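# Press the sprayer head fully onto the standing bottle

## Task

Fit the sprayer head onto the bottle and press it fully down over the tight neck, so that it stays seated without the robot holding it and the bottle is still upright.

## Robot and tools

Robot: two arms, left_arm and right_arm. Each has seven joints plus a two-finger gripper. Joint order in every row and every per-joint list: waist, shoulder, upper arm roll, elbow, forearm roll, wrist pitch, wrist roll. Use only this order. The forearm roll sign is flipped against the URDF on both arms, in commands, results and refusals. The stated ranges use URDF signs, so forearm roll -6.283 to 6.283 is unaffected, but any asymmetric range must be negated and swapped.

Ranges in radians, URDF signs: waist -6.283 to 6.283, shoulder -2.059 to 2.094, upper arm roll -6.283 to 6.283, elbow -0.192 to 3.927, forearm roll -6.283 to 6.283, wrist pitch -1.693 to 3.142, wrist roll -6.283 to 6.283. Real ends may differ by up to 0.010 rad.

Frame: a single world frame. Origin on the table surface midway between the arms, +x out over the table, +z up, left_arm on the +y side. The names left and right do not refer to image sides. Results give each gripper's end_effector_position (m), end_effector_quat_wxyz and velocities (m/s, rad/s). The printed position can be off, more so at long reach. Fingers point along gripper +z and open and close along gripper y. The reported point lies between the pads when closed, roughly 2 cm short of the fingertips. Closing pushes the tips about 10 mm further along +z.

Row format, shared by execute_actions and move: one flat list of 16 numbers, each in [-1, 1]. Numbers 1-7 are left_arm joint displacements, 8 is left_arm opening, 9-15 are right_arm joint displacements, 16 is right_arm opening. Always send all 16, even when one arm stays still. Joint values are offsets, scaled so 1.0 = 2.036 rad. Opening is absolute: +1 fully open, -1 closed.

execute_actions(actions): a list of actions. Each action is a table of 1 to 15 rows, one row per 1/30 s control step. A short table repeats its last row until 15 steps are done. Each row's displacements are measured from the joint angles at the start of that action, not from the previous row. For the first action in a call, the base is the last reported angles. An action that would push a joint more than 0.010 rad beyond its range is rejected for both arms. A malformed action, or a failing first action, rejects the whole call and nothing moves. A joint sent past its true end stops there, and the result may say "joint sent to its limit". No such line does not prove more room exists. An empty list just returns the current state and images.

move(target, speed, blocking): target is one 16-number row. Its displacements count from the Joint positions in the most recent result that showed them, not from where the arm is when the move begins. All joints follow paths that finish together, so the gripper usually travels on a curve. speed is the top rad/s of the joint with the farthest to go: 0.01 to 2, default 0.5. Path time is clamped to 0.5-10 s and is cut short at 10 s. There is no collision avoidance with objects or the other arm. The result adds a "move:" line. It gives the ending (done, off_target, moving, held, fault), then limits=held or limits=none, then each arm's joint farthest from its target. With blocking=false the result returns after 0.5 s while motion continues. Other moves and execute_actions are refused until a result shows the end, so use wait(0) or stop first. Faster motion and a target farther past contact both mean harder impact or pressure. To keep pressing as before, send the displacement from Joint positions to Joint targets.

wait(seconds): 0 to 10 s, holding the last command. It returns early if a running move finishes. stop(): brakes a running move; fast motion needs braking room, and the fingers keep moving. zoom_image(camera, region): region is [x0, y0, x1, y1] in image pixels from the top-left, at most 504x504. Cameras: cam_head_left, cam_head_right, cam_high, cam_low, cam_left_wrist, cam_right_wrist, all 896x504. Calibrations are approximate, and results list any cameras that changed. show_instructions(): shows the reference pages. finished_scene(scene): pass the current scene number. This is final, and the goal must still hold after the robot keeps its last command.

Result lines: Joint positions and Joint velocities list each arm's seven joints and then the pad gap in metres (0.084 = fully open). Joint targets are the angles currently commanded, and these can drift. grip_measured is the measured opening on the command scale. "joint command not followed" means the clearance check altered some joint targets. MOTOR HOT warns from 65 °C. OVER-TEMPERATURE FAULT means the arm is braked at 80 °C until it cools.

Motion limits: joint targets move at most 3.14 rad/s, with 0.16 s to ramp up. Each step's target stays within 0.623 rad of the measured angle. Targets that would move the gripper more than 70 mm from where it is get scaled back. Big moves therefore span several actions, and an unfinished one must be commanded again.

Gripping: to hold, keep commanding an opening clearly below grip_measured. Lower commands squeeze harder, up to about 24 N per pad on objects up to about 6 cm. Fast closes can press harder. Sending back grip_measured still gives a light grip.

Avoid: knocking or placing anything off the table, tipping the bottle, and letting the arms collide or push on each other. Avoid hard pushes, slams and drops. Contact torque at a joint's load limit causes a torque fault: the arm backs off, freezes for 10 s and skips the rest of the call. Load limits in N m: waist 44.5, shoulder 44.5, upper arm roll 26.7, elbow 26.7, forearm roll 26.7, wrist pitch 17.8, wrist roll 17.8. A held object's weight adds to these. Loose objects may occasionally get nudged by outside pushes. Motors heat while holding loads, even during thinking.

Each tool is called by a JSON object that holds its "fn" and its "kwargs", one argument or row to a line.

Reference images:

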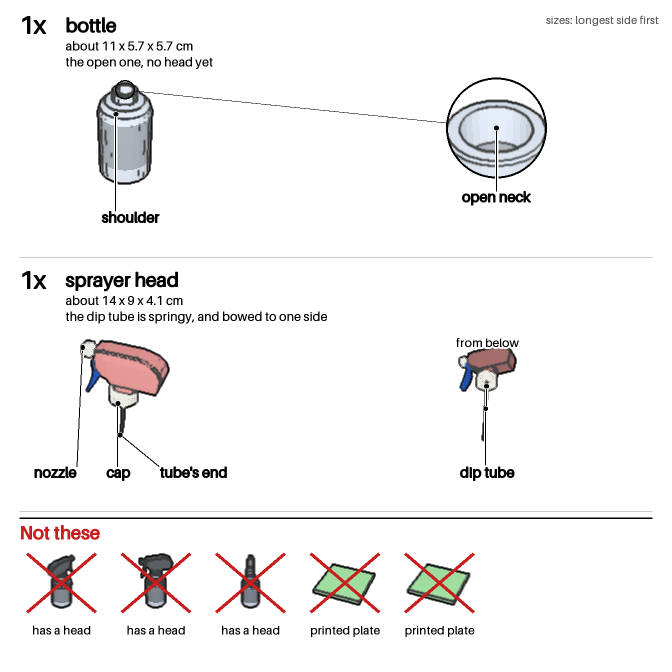

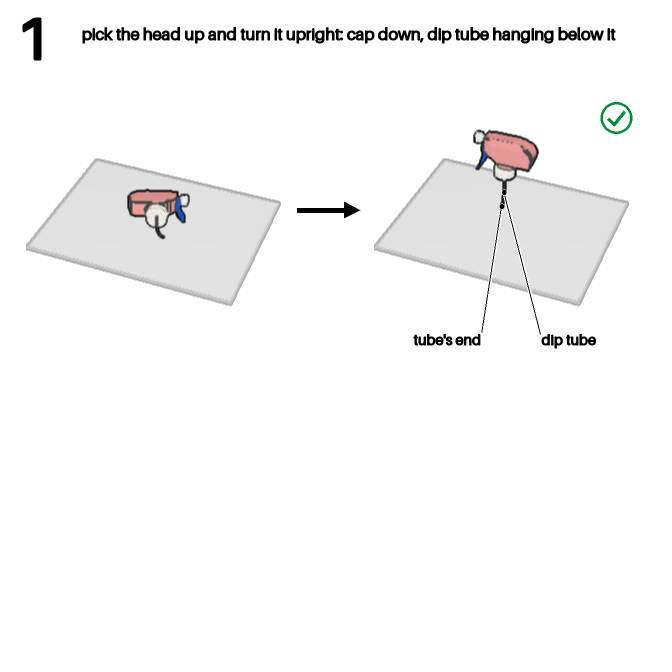

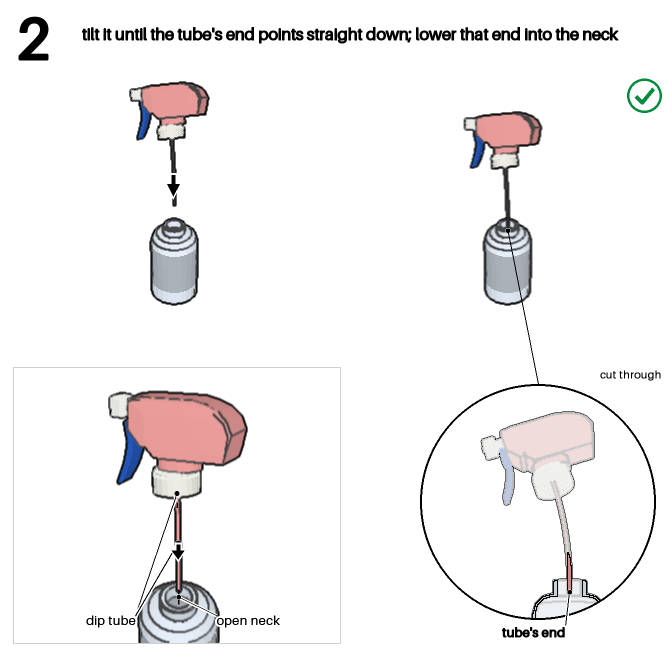

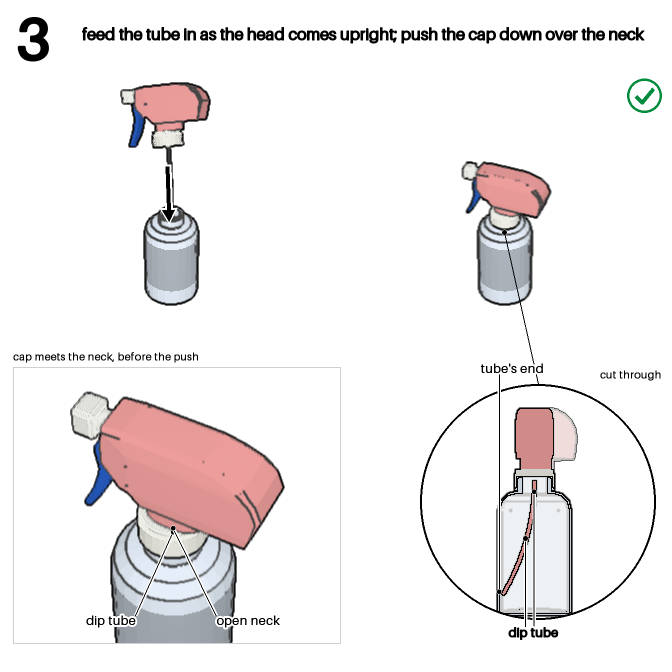

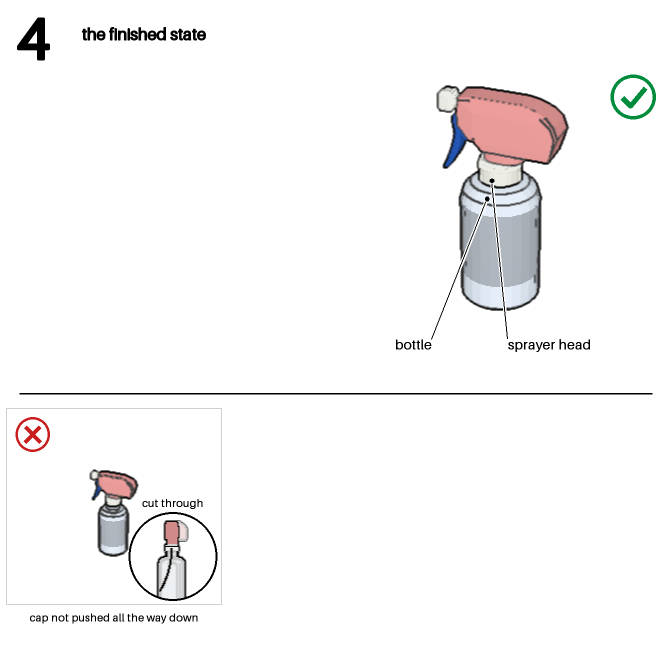

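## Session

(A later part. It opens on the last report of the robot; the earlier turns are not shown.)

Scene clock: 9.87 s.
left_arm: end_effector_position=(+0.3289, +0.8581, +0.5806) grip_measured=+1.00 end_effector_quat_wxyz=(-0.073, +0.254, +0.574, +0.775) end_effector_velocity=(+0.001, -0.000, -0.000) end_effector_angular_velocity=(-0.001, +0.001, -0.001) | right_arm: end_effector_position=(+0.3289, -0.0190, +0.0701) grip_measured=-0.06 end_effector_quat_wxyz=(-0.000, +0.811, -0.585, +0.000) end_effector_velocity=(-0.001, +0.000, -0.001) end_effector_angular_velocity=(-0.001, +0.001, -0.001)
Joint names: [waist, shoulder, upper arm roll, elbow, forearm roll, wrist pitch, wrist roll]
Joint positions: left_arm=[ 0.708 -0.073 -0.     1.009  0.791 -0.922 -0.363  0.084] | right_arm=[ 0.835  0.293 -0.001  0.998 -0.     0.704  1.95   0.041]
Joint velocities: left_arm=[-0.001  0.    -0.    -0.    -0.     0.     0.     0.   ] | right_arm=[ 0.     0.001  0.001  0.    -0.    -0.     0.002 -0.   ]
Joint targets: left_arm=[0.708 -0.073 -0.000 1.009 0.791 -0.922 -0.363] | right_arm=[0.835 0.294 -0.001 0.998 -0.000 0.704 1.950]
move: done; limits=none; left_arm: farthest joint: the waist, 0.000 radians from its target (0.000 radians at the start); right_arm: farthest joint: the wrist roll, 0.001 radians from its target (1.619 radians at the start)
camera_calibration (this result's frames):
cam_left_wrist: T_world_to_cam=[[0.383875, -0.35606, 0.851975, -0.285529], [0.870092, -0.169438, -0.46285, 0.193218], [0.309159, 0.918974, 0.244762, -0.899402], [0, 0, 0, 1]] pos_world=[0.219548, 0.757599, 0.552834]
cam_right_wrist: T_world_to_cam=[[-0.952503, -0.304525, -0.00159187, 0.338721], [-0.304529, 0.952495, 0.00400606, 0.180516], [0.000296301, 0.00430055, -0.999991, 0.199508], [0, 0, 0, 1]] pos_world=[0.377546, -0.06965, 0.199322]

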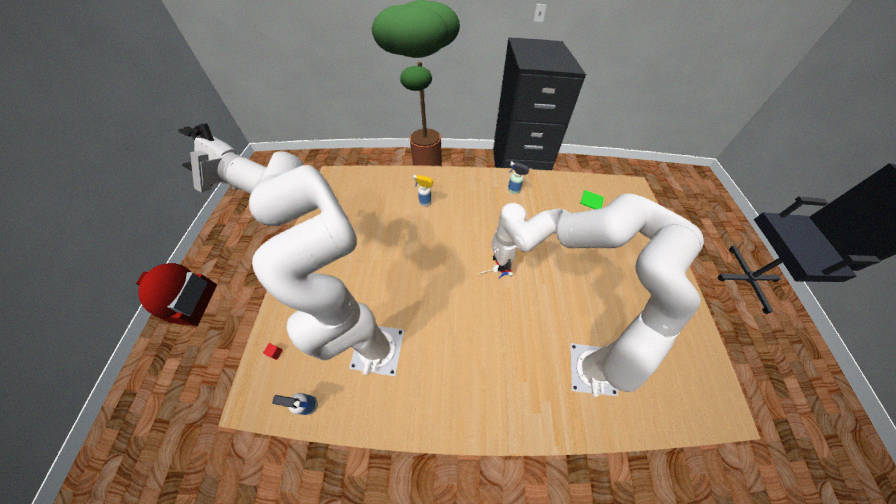

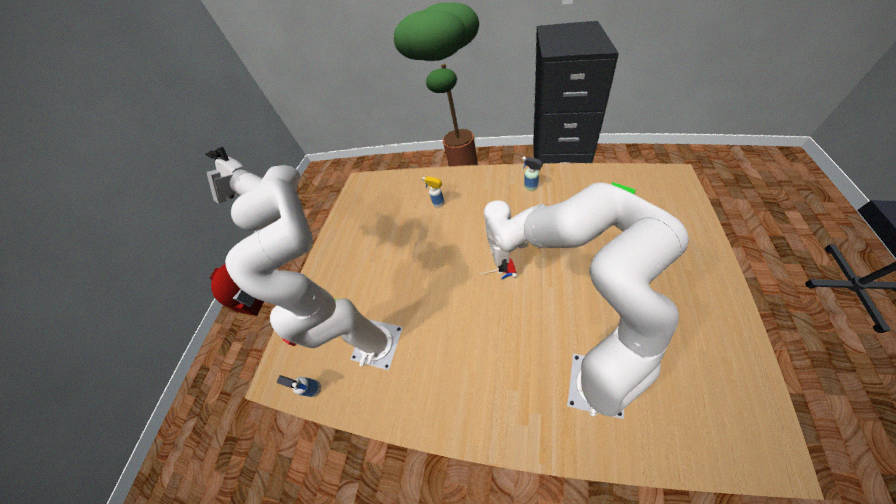

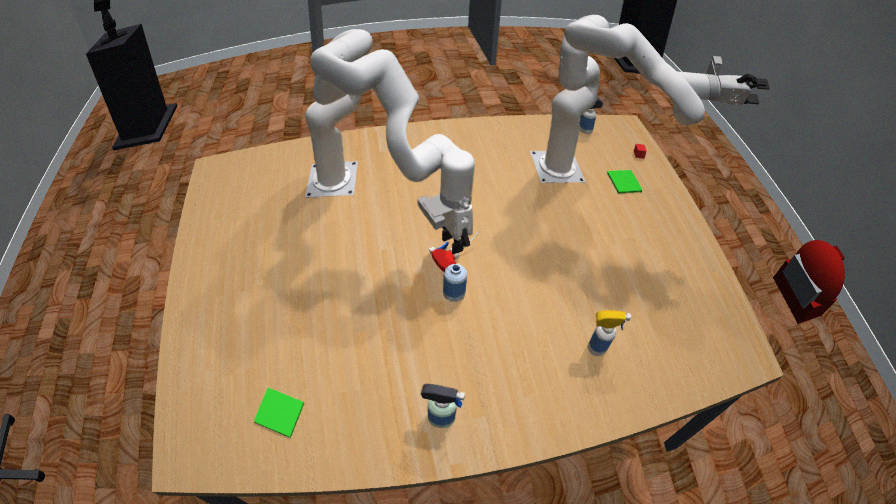

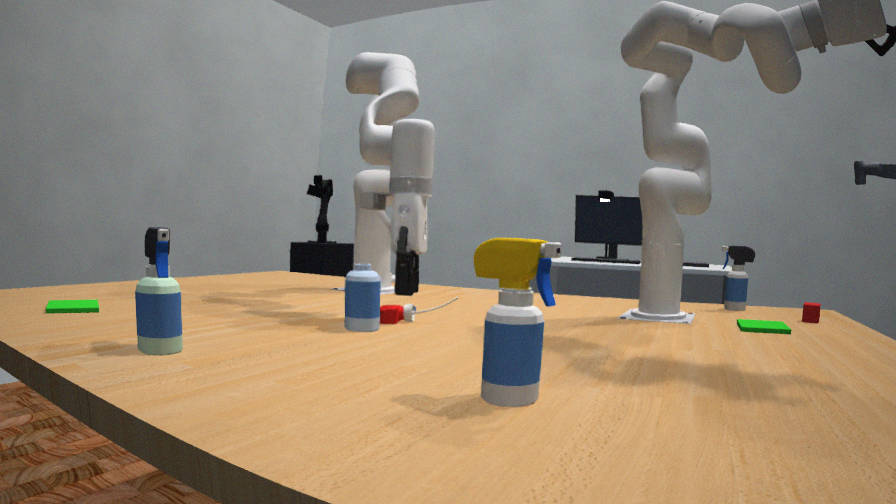

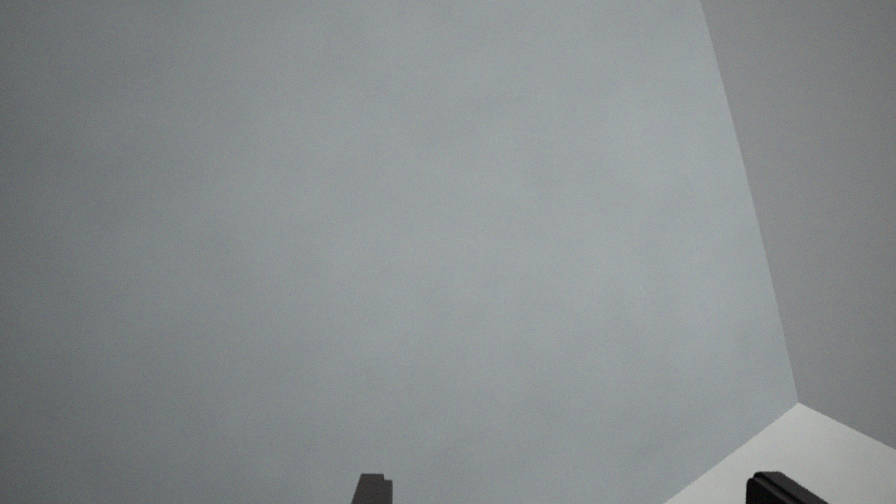

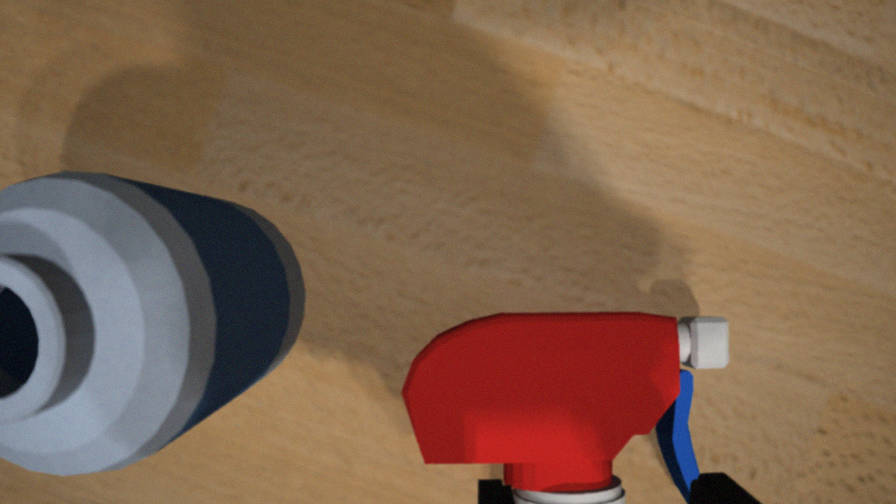

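{"fn": "move", "kwargs": {
  "target": [0,0,0,0,0,0,0,1,0.0085,0,0,0,0,0,0.0085,-0.1]
}}

{"fn": "move", "kwargs": {
  "target": [0,0,0,0,0,0,0,1,0,0.0523,0,-0.001,0,-0.0532,0,-0.1],
  "speed": 0.08
}}

{"fn": "move", "kwargs": {
  "target": [0,0,0,0,0,0,0,1,0,0,0,0,0,0,0,-0.7]
}}

Scene clock: 11.00 s.
left_arm: end_effector_position=(+0.3289, +0.8581, +0.5806) grip_measured=+1.00 end_effector_quat_wxyz=(-0.073, +0.254, +0.574, +0.775) end_effector_velocity=(+0.000, -0.000, +0.000) end_effector_angular_velocity=(+0.001, -0.001, +0.001) | right_arm: end_effector_position=(+0.3235, -0.0127, +0.0701) grip_measured=-0.11 end_effector_quat_wxyz=(-0.000, +0.811, -0.585, +0.000) end_effector_velocity=(-0.000, +0.000, -0.000) end_effector_angular_velocity=(-0.001, +0.000, -0.002)
Joint names: [waist, shoulder, upper arm roll, elbow, forearm roll, wrist pitch, wrist roll]
Joint positions: left_arm=[ 0.708 -0.073 -0.     1.009  0.791 -0.922 -0.363  0.084] | right_arm=[ 0.852  0.293 -0.001  0.998 -0.     0.704  1.967  0.039]
Joint velocities: left_arm=[-0.001  0.     0.     0.     0.    -0.002 -0.     0.   ] | right_arm=[ 0.002 -0.    -0.001 -0.    -0.     0.001  0.002 -0.   ]
Joint targets: left_arm=[0.708 -0.073 -0.000 1.009 0.791 -0.922 -0.363] | right_arm=[0.852 0.293 -0.001 0.998 -0.000 0.704 1.967]
move: done; limits=none; left_arm: farthest joint: the waist, 0.000 radians from its target (0.000 radians at the start); right_arm: farthest joint: the waist, 0.000 radians from its target (0.017 radians at the start)
camera_calibration (this result's frames):
cam_left_wrist: T_world_to_cam=[[0.383875, -0.35606, 0.851975, -0.28553], [0.870092, -0.169438, -0.46285, 0.193218], [0.309159, 0.918974, 0.244762, -0.899402], [0, 0, 0, 1]] pos_world=[0.219548, 0.757599, 0.552834]
cam_right_wrist: T_world_to_cam=[[-0.952544, -0.304397, -0.00159777, 0.33549], [-0.304401, 0.952536, 0.00399573, 0.172797], [0.000305643, 0.00429247, -0.999991, 0.199477], [0, 0, 0, 1]] pos_world=[0.372108, -0.0633292, 0.199321]

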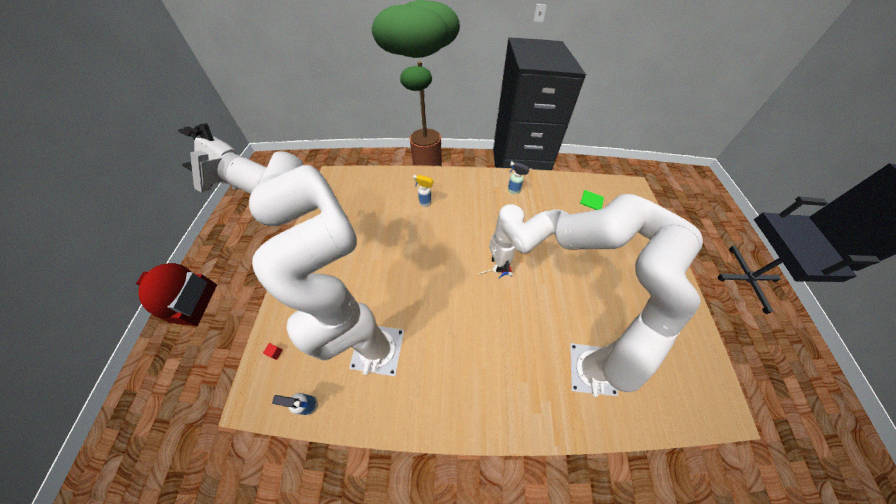

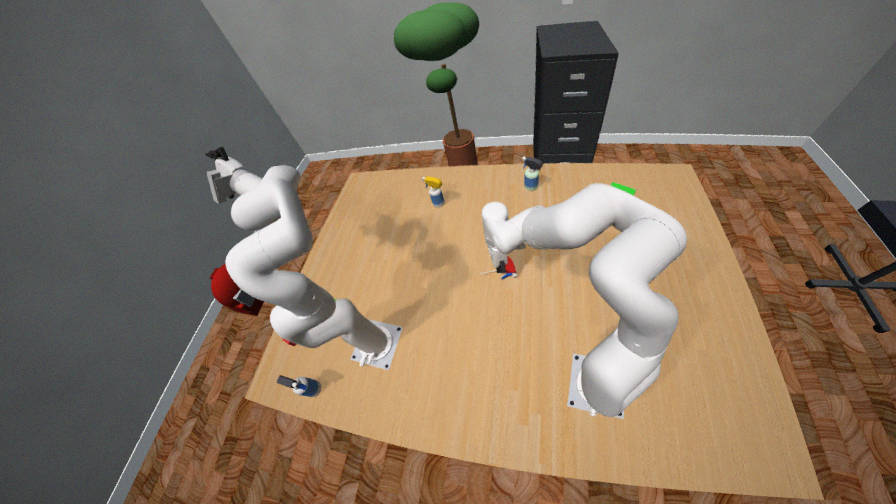

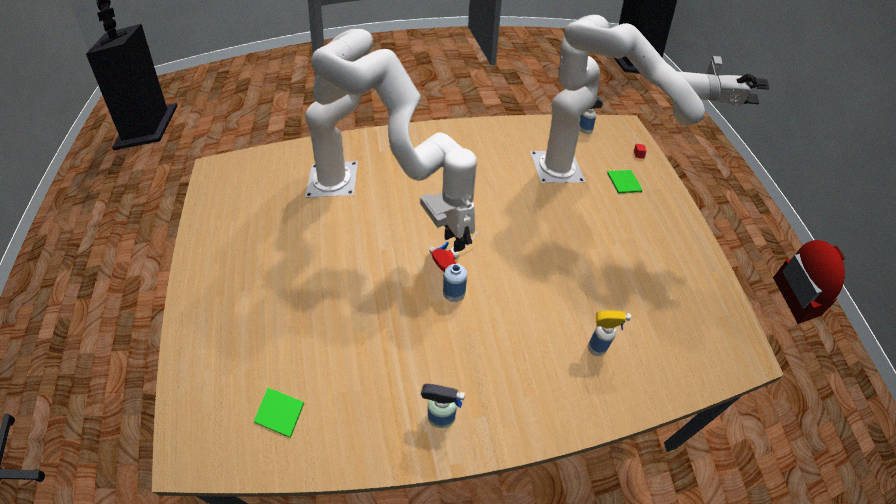

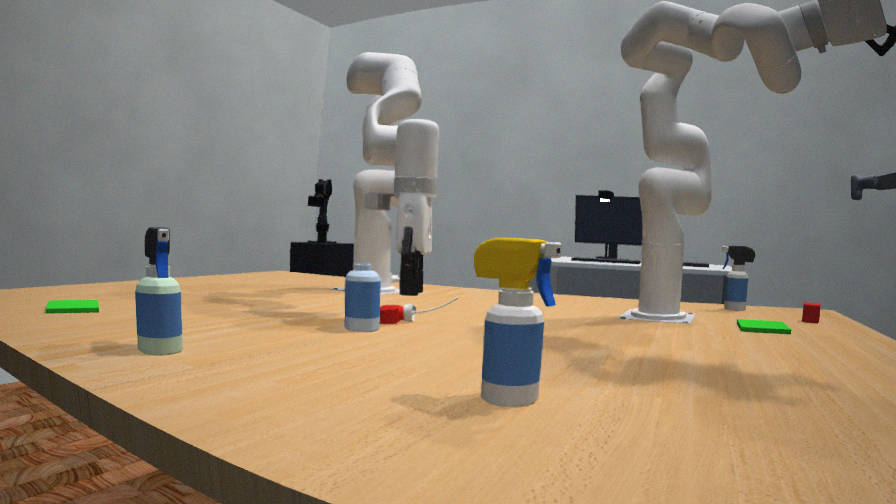

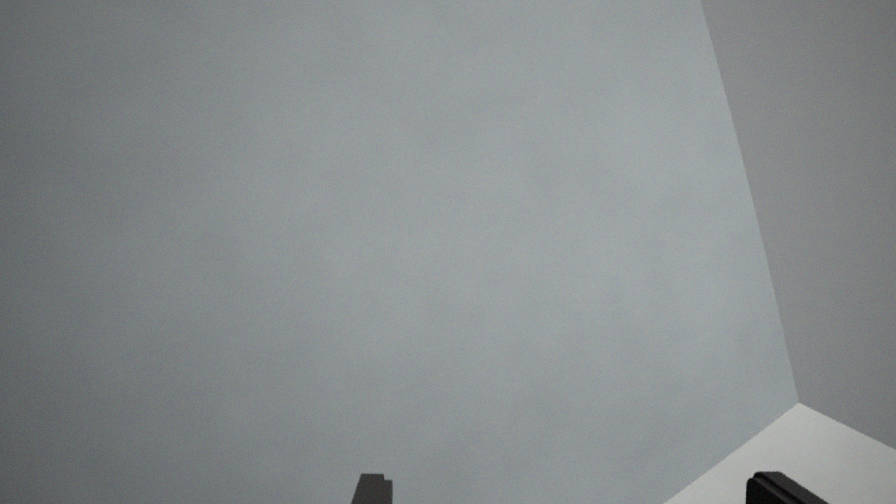

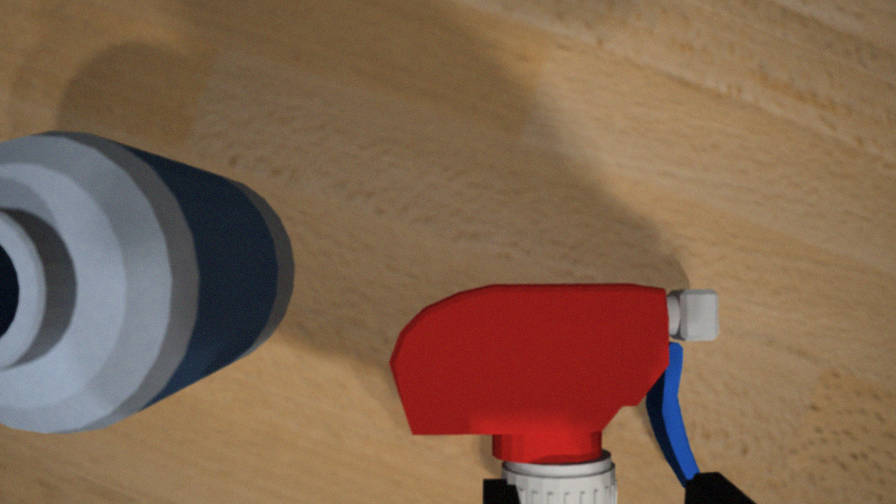

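Scene clock: 12.80 s.
left_arm: end_effector_position=(+0.3289, +0.8581, +0.5806) grip_measured=+1.00 end_effector_quat_wxyz=(-0.073, +0.254, +0.574, +0.775) end_effector_velocity=(+0.000, +0.000, -0.000) end_effector_angular_velocity=(-0.001, +0.001, -0.001) | right_arm: end_effector_position=(+0.3257, -0.0108, +0.0252) grip_measured=-0.11 end_effector_quat_wxyz=(-0.000, +0.811, -0.585, +0.000) end_effector_velocity=(+0.000, -0.001, -0.001) end_effector_angular_velocity=(-0.001, +0.000, -0.001)
Joint names: [waist, shoulder, upper arm roll, elbow, forearm roll, wrist pitch, wrist roll]
Joint positions: left_arm=[ 0.708 -0.073 -0.     1.009  0.791 -0.922 -0.363  0.084] | right_arm=[ 0.852  0.399 -0.001  0.996 -0.     0.596  1.967  0.039]
Joint velocities: left_arm=[ 0.    -0.     0.     0.    -0.001  0.002 -0.     0.   ] | right_arm=[ 0.     0.002 -0.001 -0.001 -0.    -0.002 -0.    -0.   ]
Joint targets: left_arm=[0.708 -0.073 -0.000 1.009 0.791 -0.922 -0.363] | right_arm=[0.852 0.400 -0.001 0.996 -0.000 0.595 1.967]
move: done; limits=none; left_arm: farthest joint: the waist, 0.000 radians from its target (0.000 radians at the start); right_arm: farthest joint: the waist, 0.000 radians from its target (0.000 radians at the start)
camera_calibration (this result's frames):
cam_left_wrist: T_world_to_cam=[[0.383875, -0.35606, 0.851975, -0.285529], [0.870092, -0.169438, -0.46285, 0.193218], [0.309159, 0.918974, 0.244762, -0.899402], [0, 0, 0, 1]] pos_world=[0.219548, 0.757599, 0.552834]
cam_right_wrist: T_world_to_cam=[[-0.952535, -0.304426, -0.0016818, 0.338167], [-0.30443, 0.952527, 0.00386561, 0.171837], [0.000425167, 0.00419411, -0.999991, 0.154552], [0, 0, 0, 1]] pos_world=[0.374363, -0.0613812, 0.154455]

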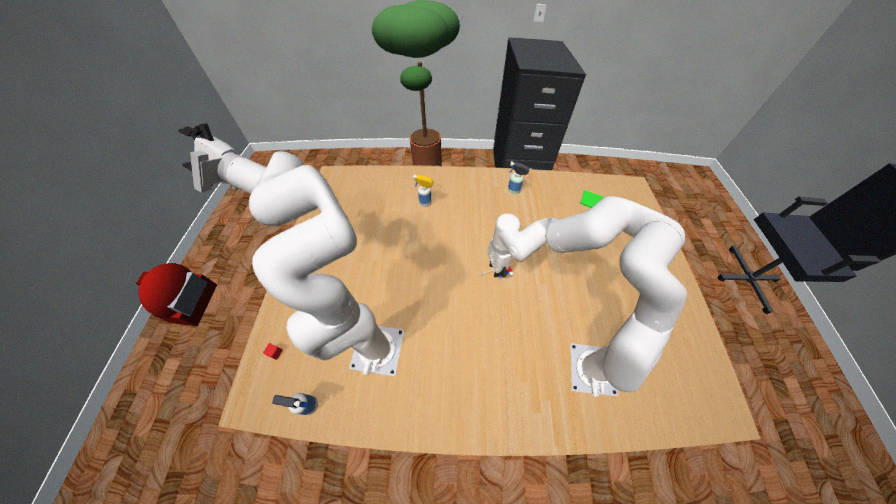

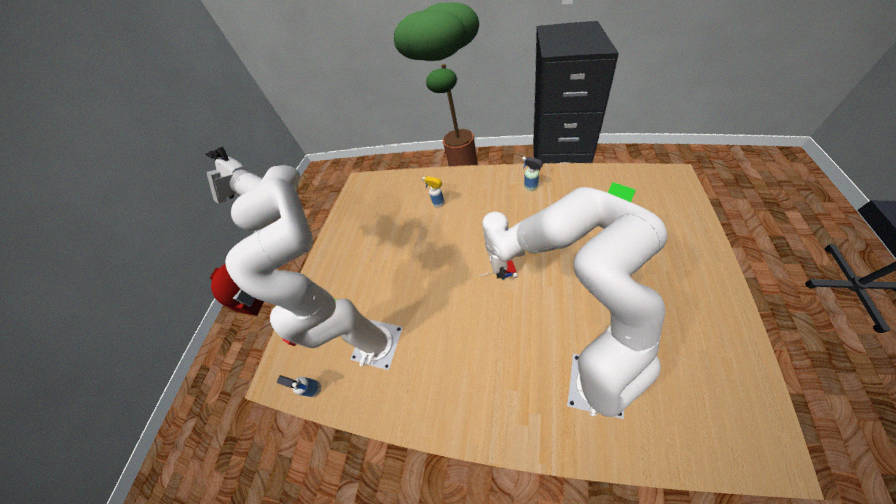

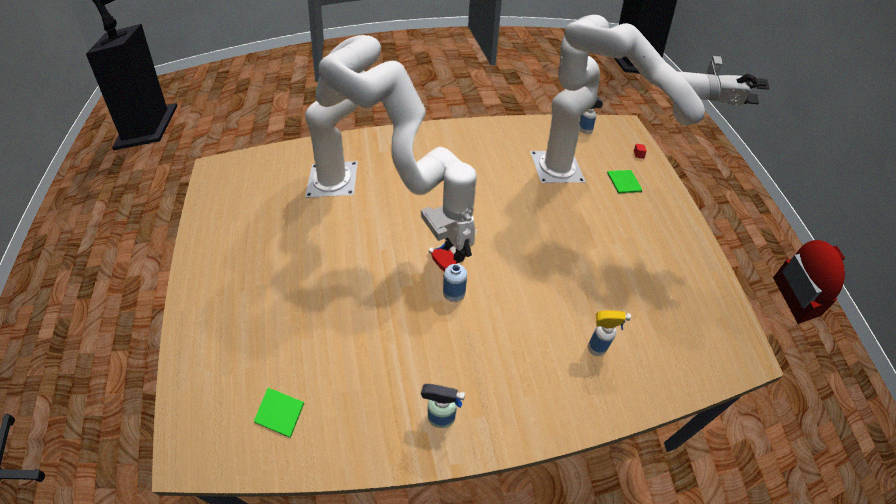

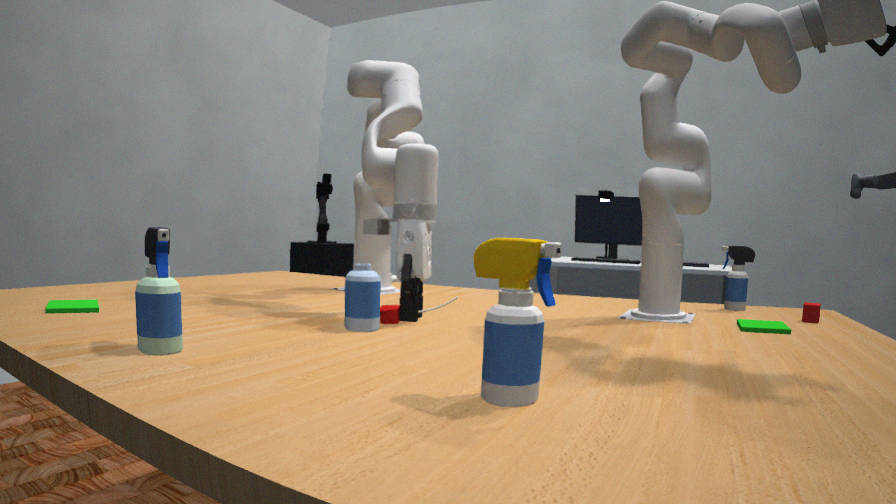

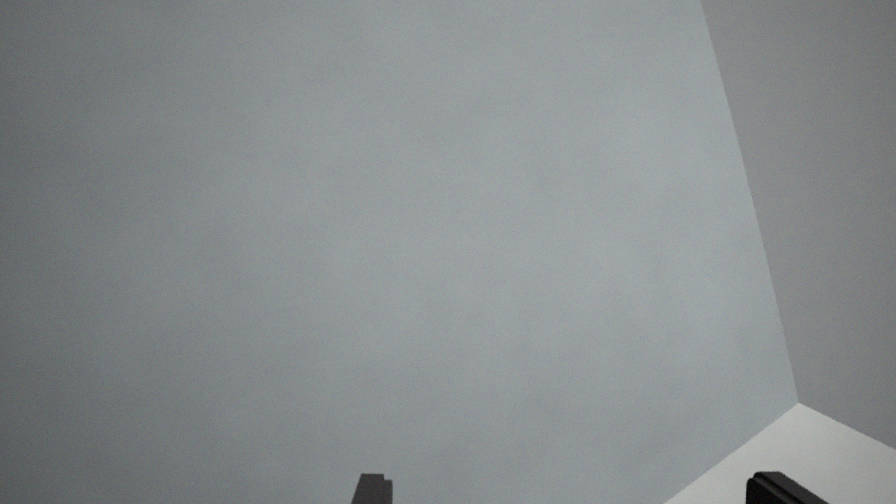

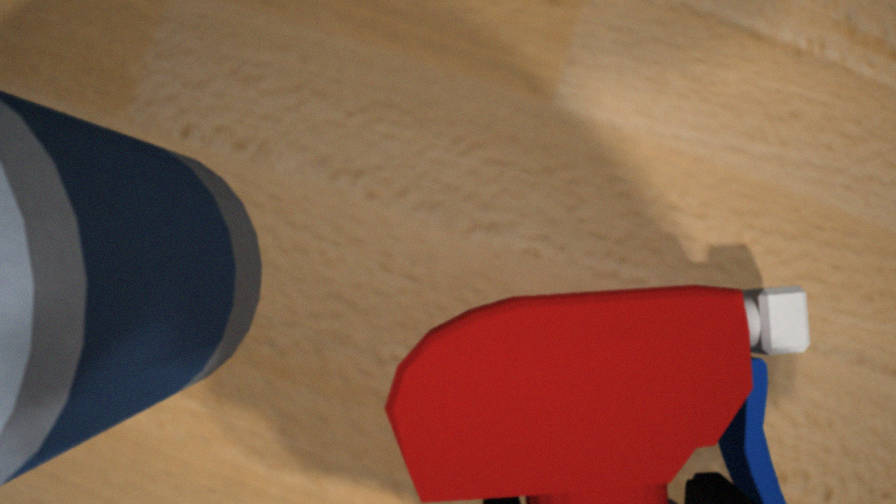

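Scene clock: 13.30 s.
left_arm: end_effector_position=(+0.3289, +0.8581, +0.5806) grip_measured=+1.00 end_effector_quat_wxyz=(-0.073, +0.254, +0.574, +0.775) end_effector_velocity=(-0.000, +0.000, -0.000) end_effector_angular_velocity=(-0.001, -0.000, +0.000) | right_arm: end_effector_position=(+0.3258, -0.0107, +0.0253) grip_measured=-0.29 end_effector_quat_wxyz=(-0.000, +0.811, -0.585, +0.000) end_effector_velocity=(-0.000, +0.001, +0.000) end_effector_angular_velocity=(+0.001, +0.000, +0.001)
Joint names: [waist, shoulder, upper arm roll, elbow, forearm roll, wrist pitch, wrist roll]
Joint positions: left_arm=[ 0.708 -0.073 -0.     1.009  0.791 -0.922 -0.363  0.084] | right_arm=[ 0.852  0.399 -0.001  0.996 -0.     0.596  1.967  0.031]
Joint velocities: left_arm=[ 0.     0.    -0.    -0.     0.001  0.001 -0.     0.   ] | right_arm=[ 0.     0.     0.001  0.001  0.     0.     0.    -0.   ]
Joint targets: left_arm=[0.708 -0.073 -0.000 1.009 0.791 -0.922 -0.363] | right_arm=[0.852 0.399 -0.001 0.996 -0.000 0.596 1.967]
move: done; limits=none; left_arm: farthest joint: the waist, 0.000 radians from its target (0.000 radians at the start); right_arm: farthest joint: the waist, 0.000 radians from its target (0.000 radians at the start)
camera_calibration (this result's frames):
cam_left_wrist: T_world_to_cam=[[0.383875, -0.35606, 0.851975, -0.285529], [0.870092, -0.169438, -0.46285, 0.193218], [0.309159, 0.918973, 0.244762, -0.899402], [0, 0, 0, 1]] pos_world=[0.219548, 0.757599, 0.552834]
cam_right_wrist: T_world_to_cam=[[-0.95253, -0.304438, -0.00179679, 0.338207], [-0.304443, 0.952523, 0.00392055, 0.171815], [0.000517918, 0.00428147, -0.999991, 0.154564], [0, 0, 0, 1]] pos_world=[0.37438, -0.0613559, 0.154497]

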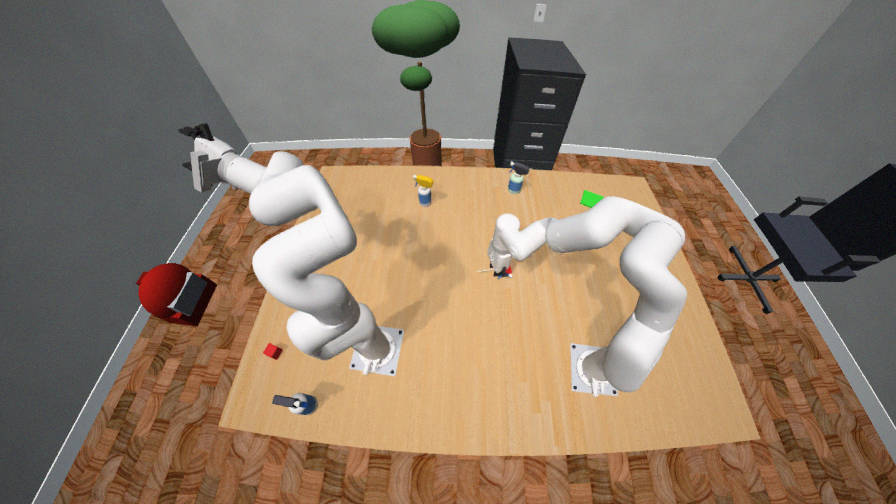

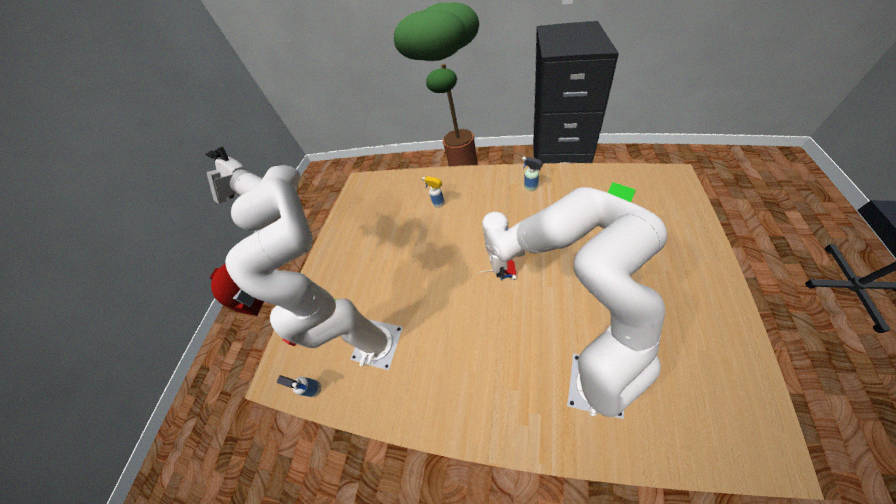

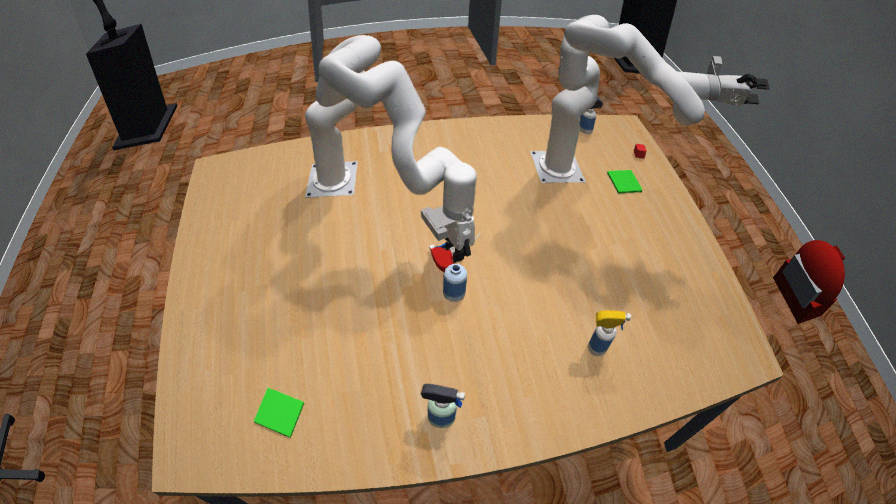

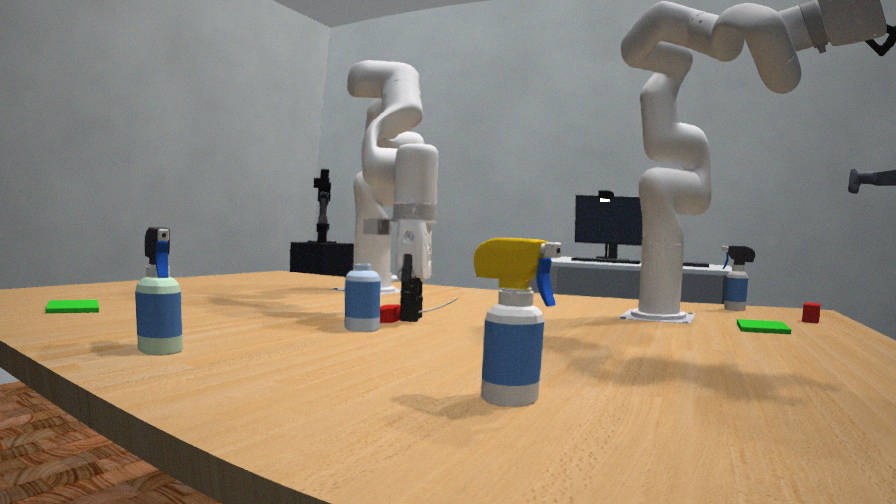

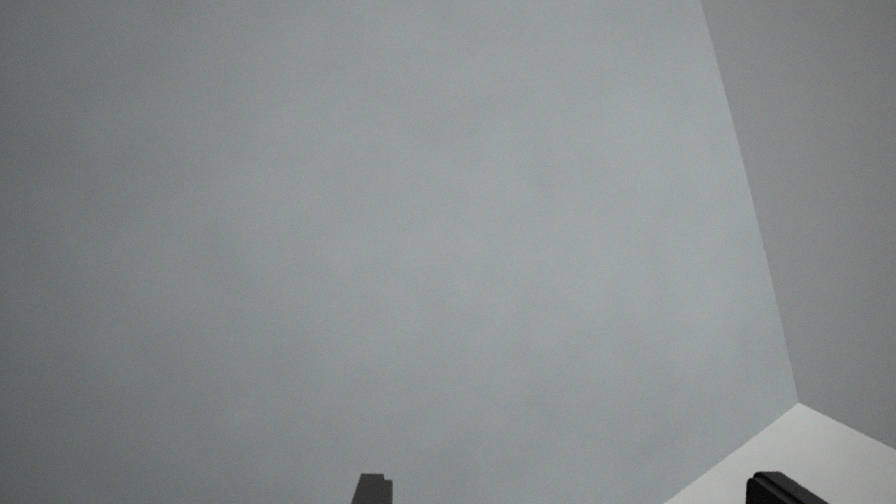

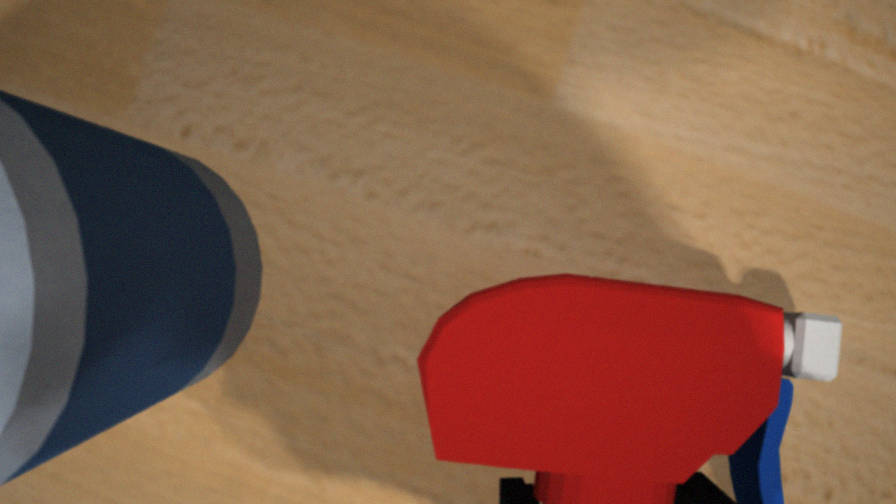

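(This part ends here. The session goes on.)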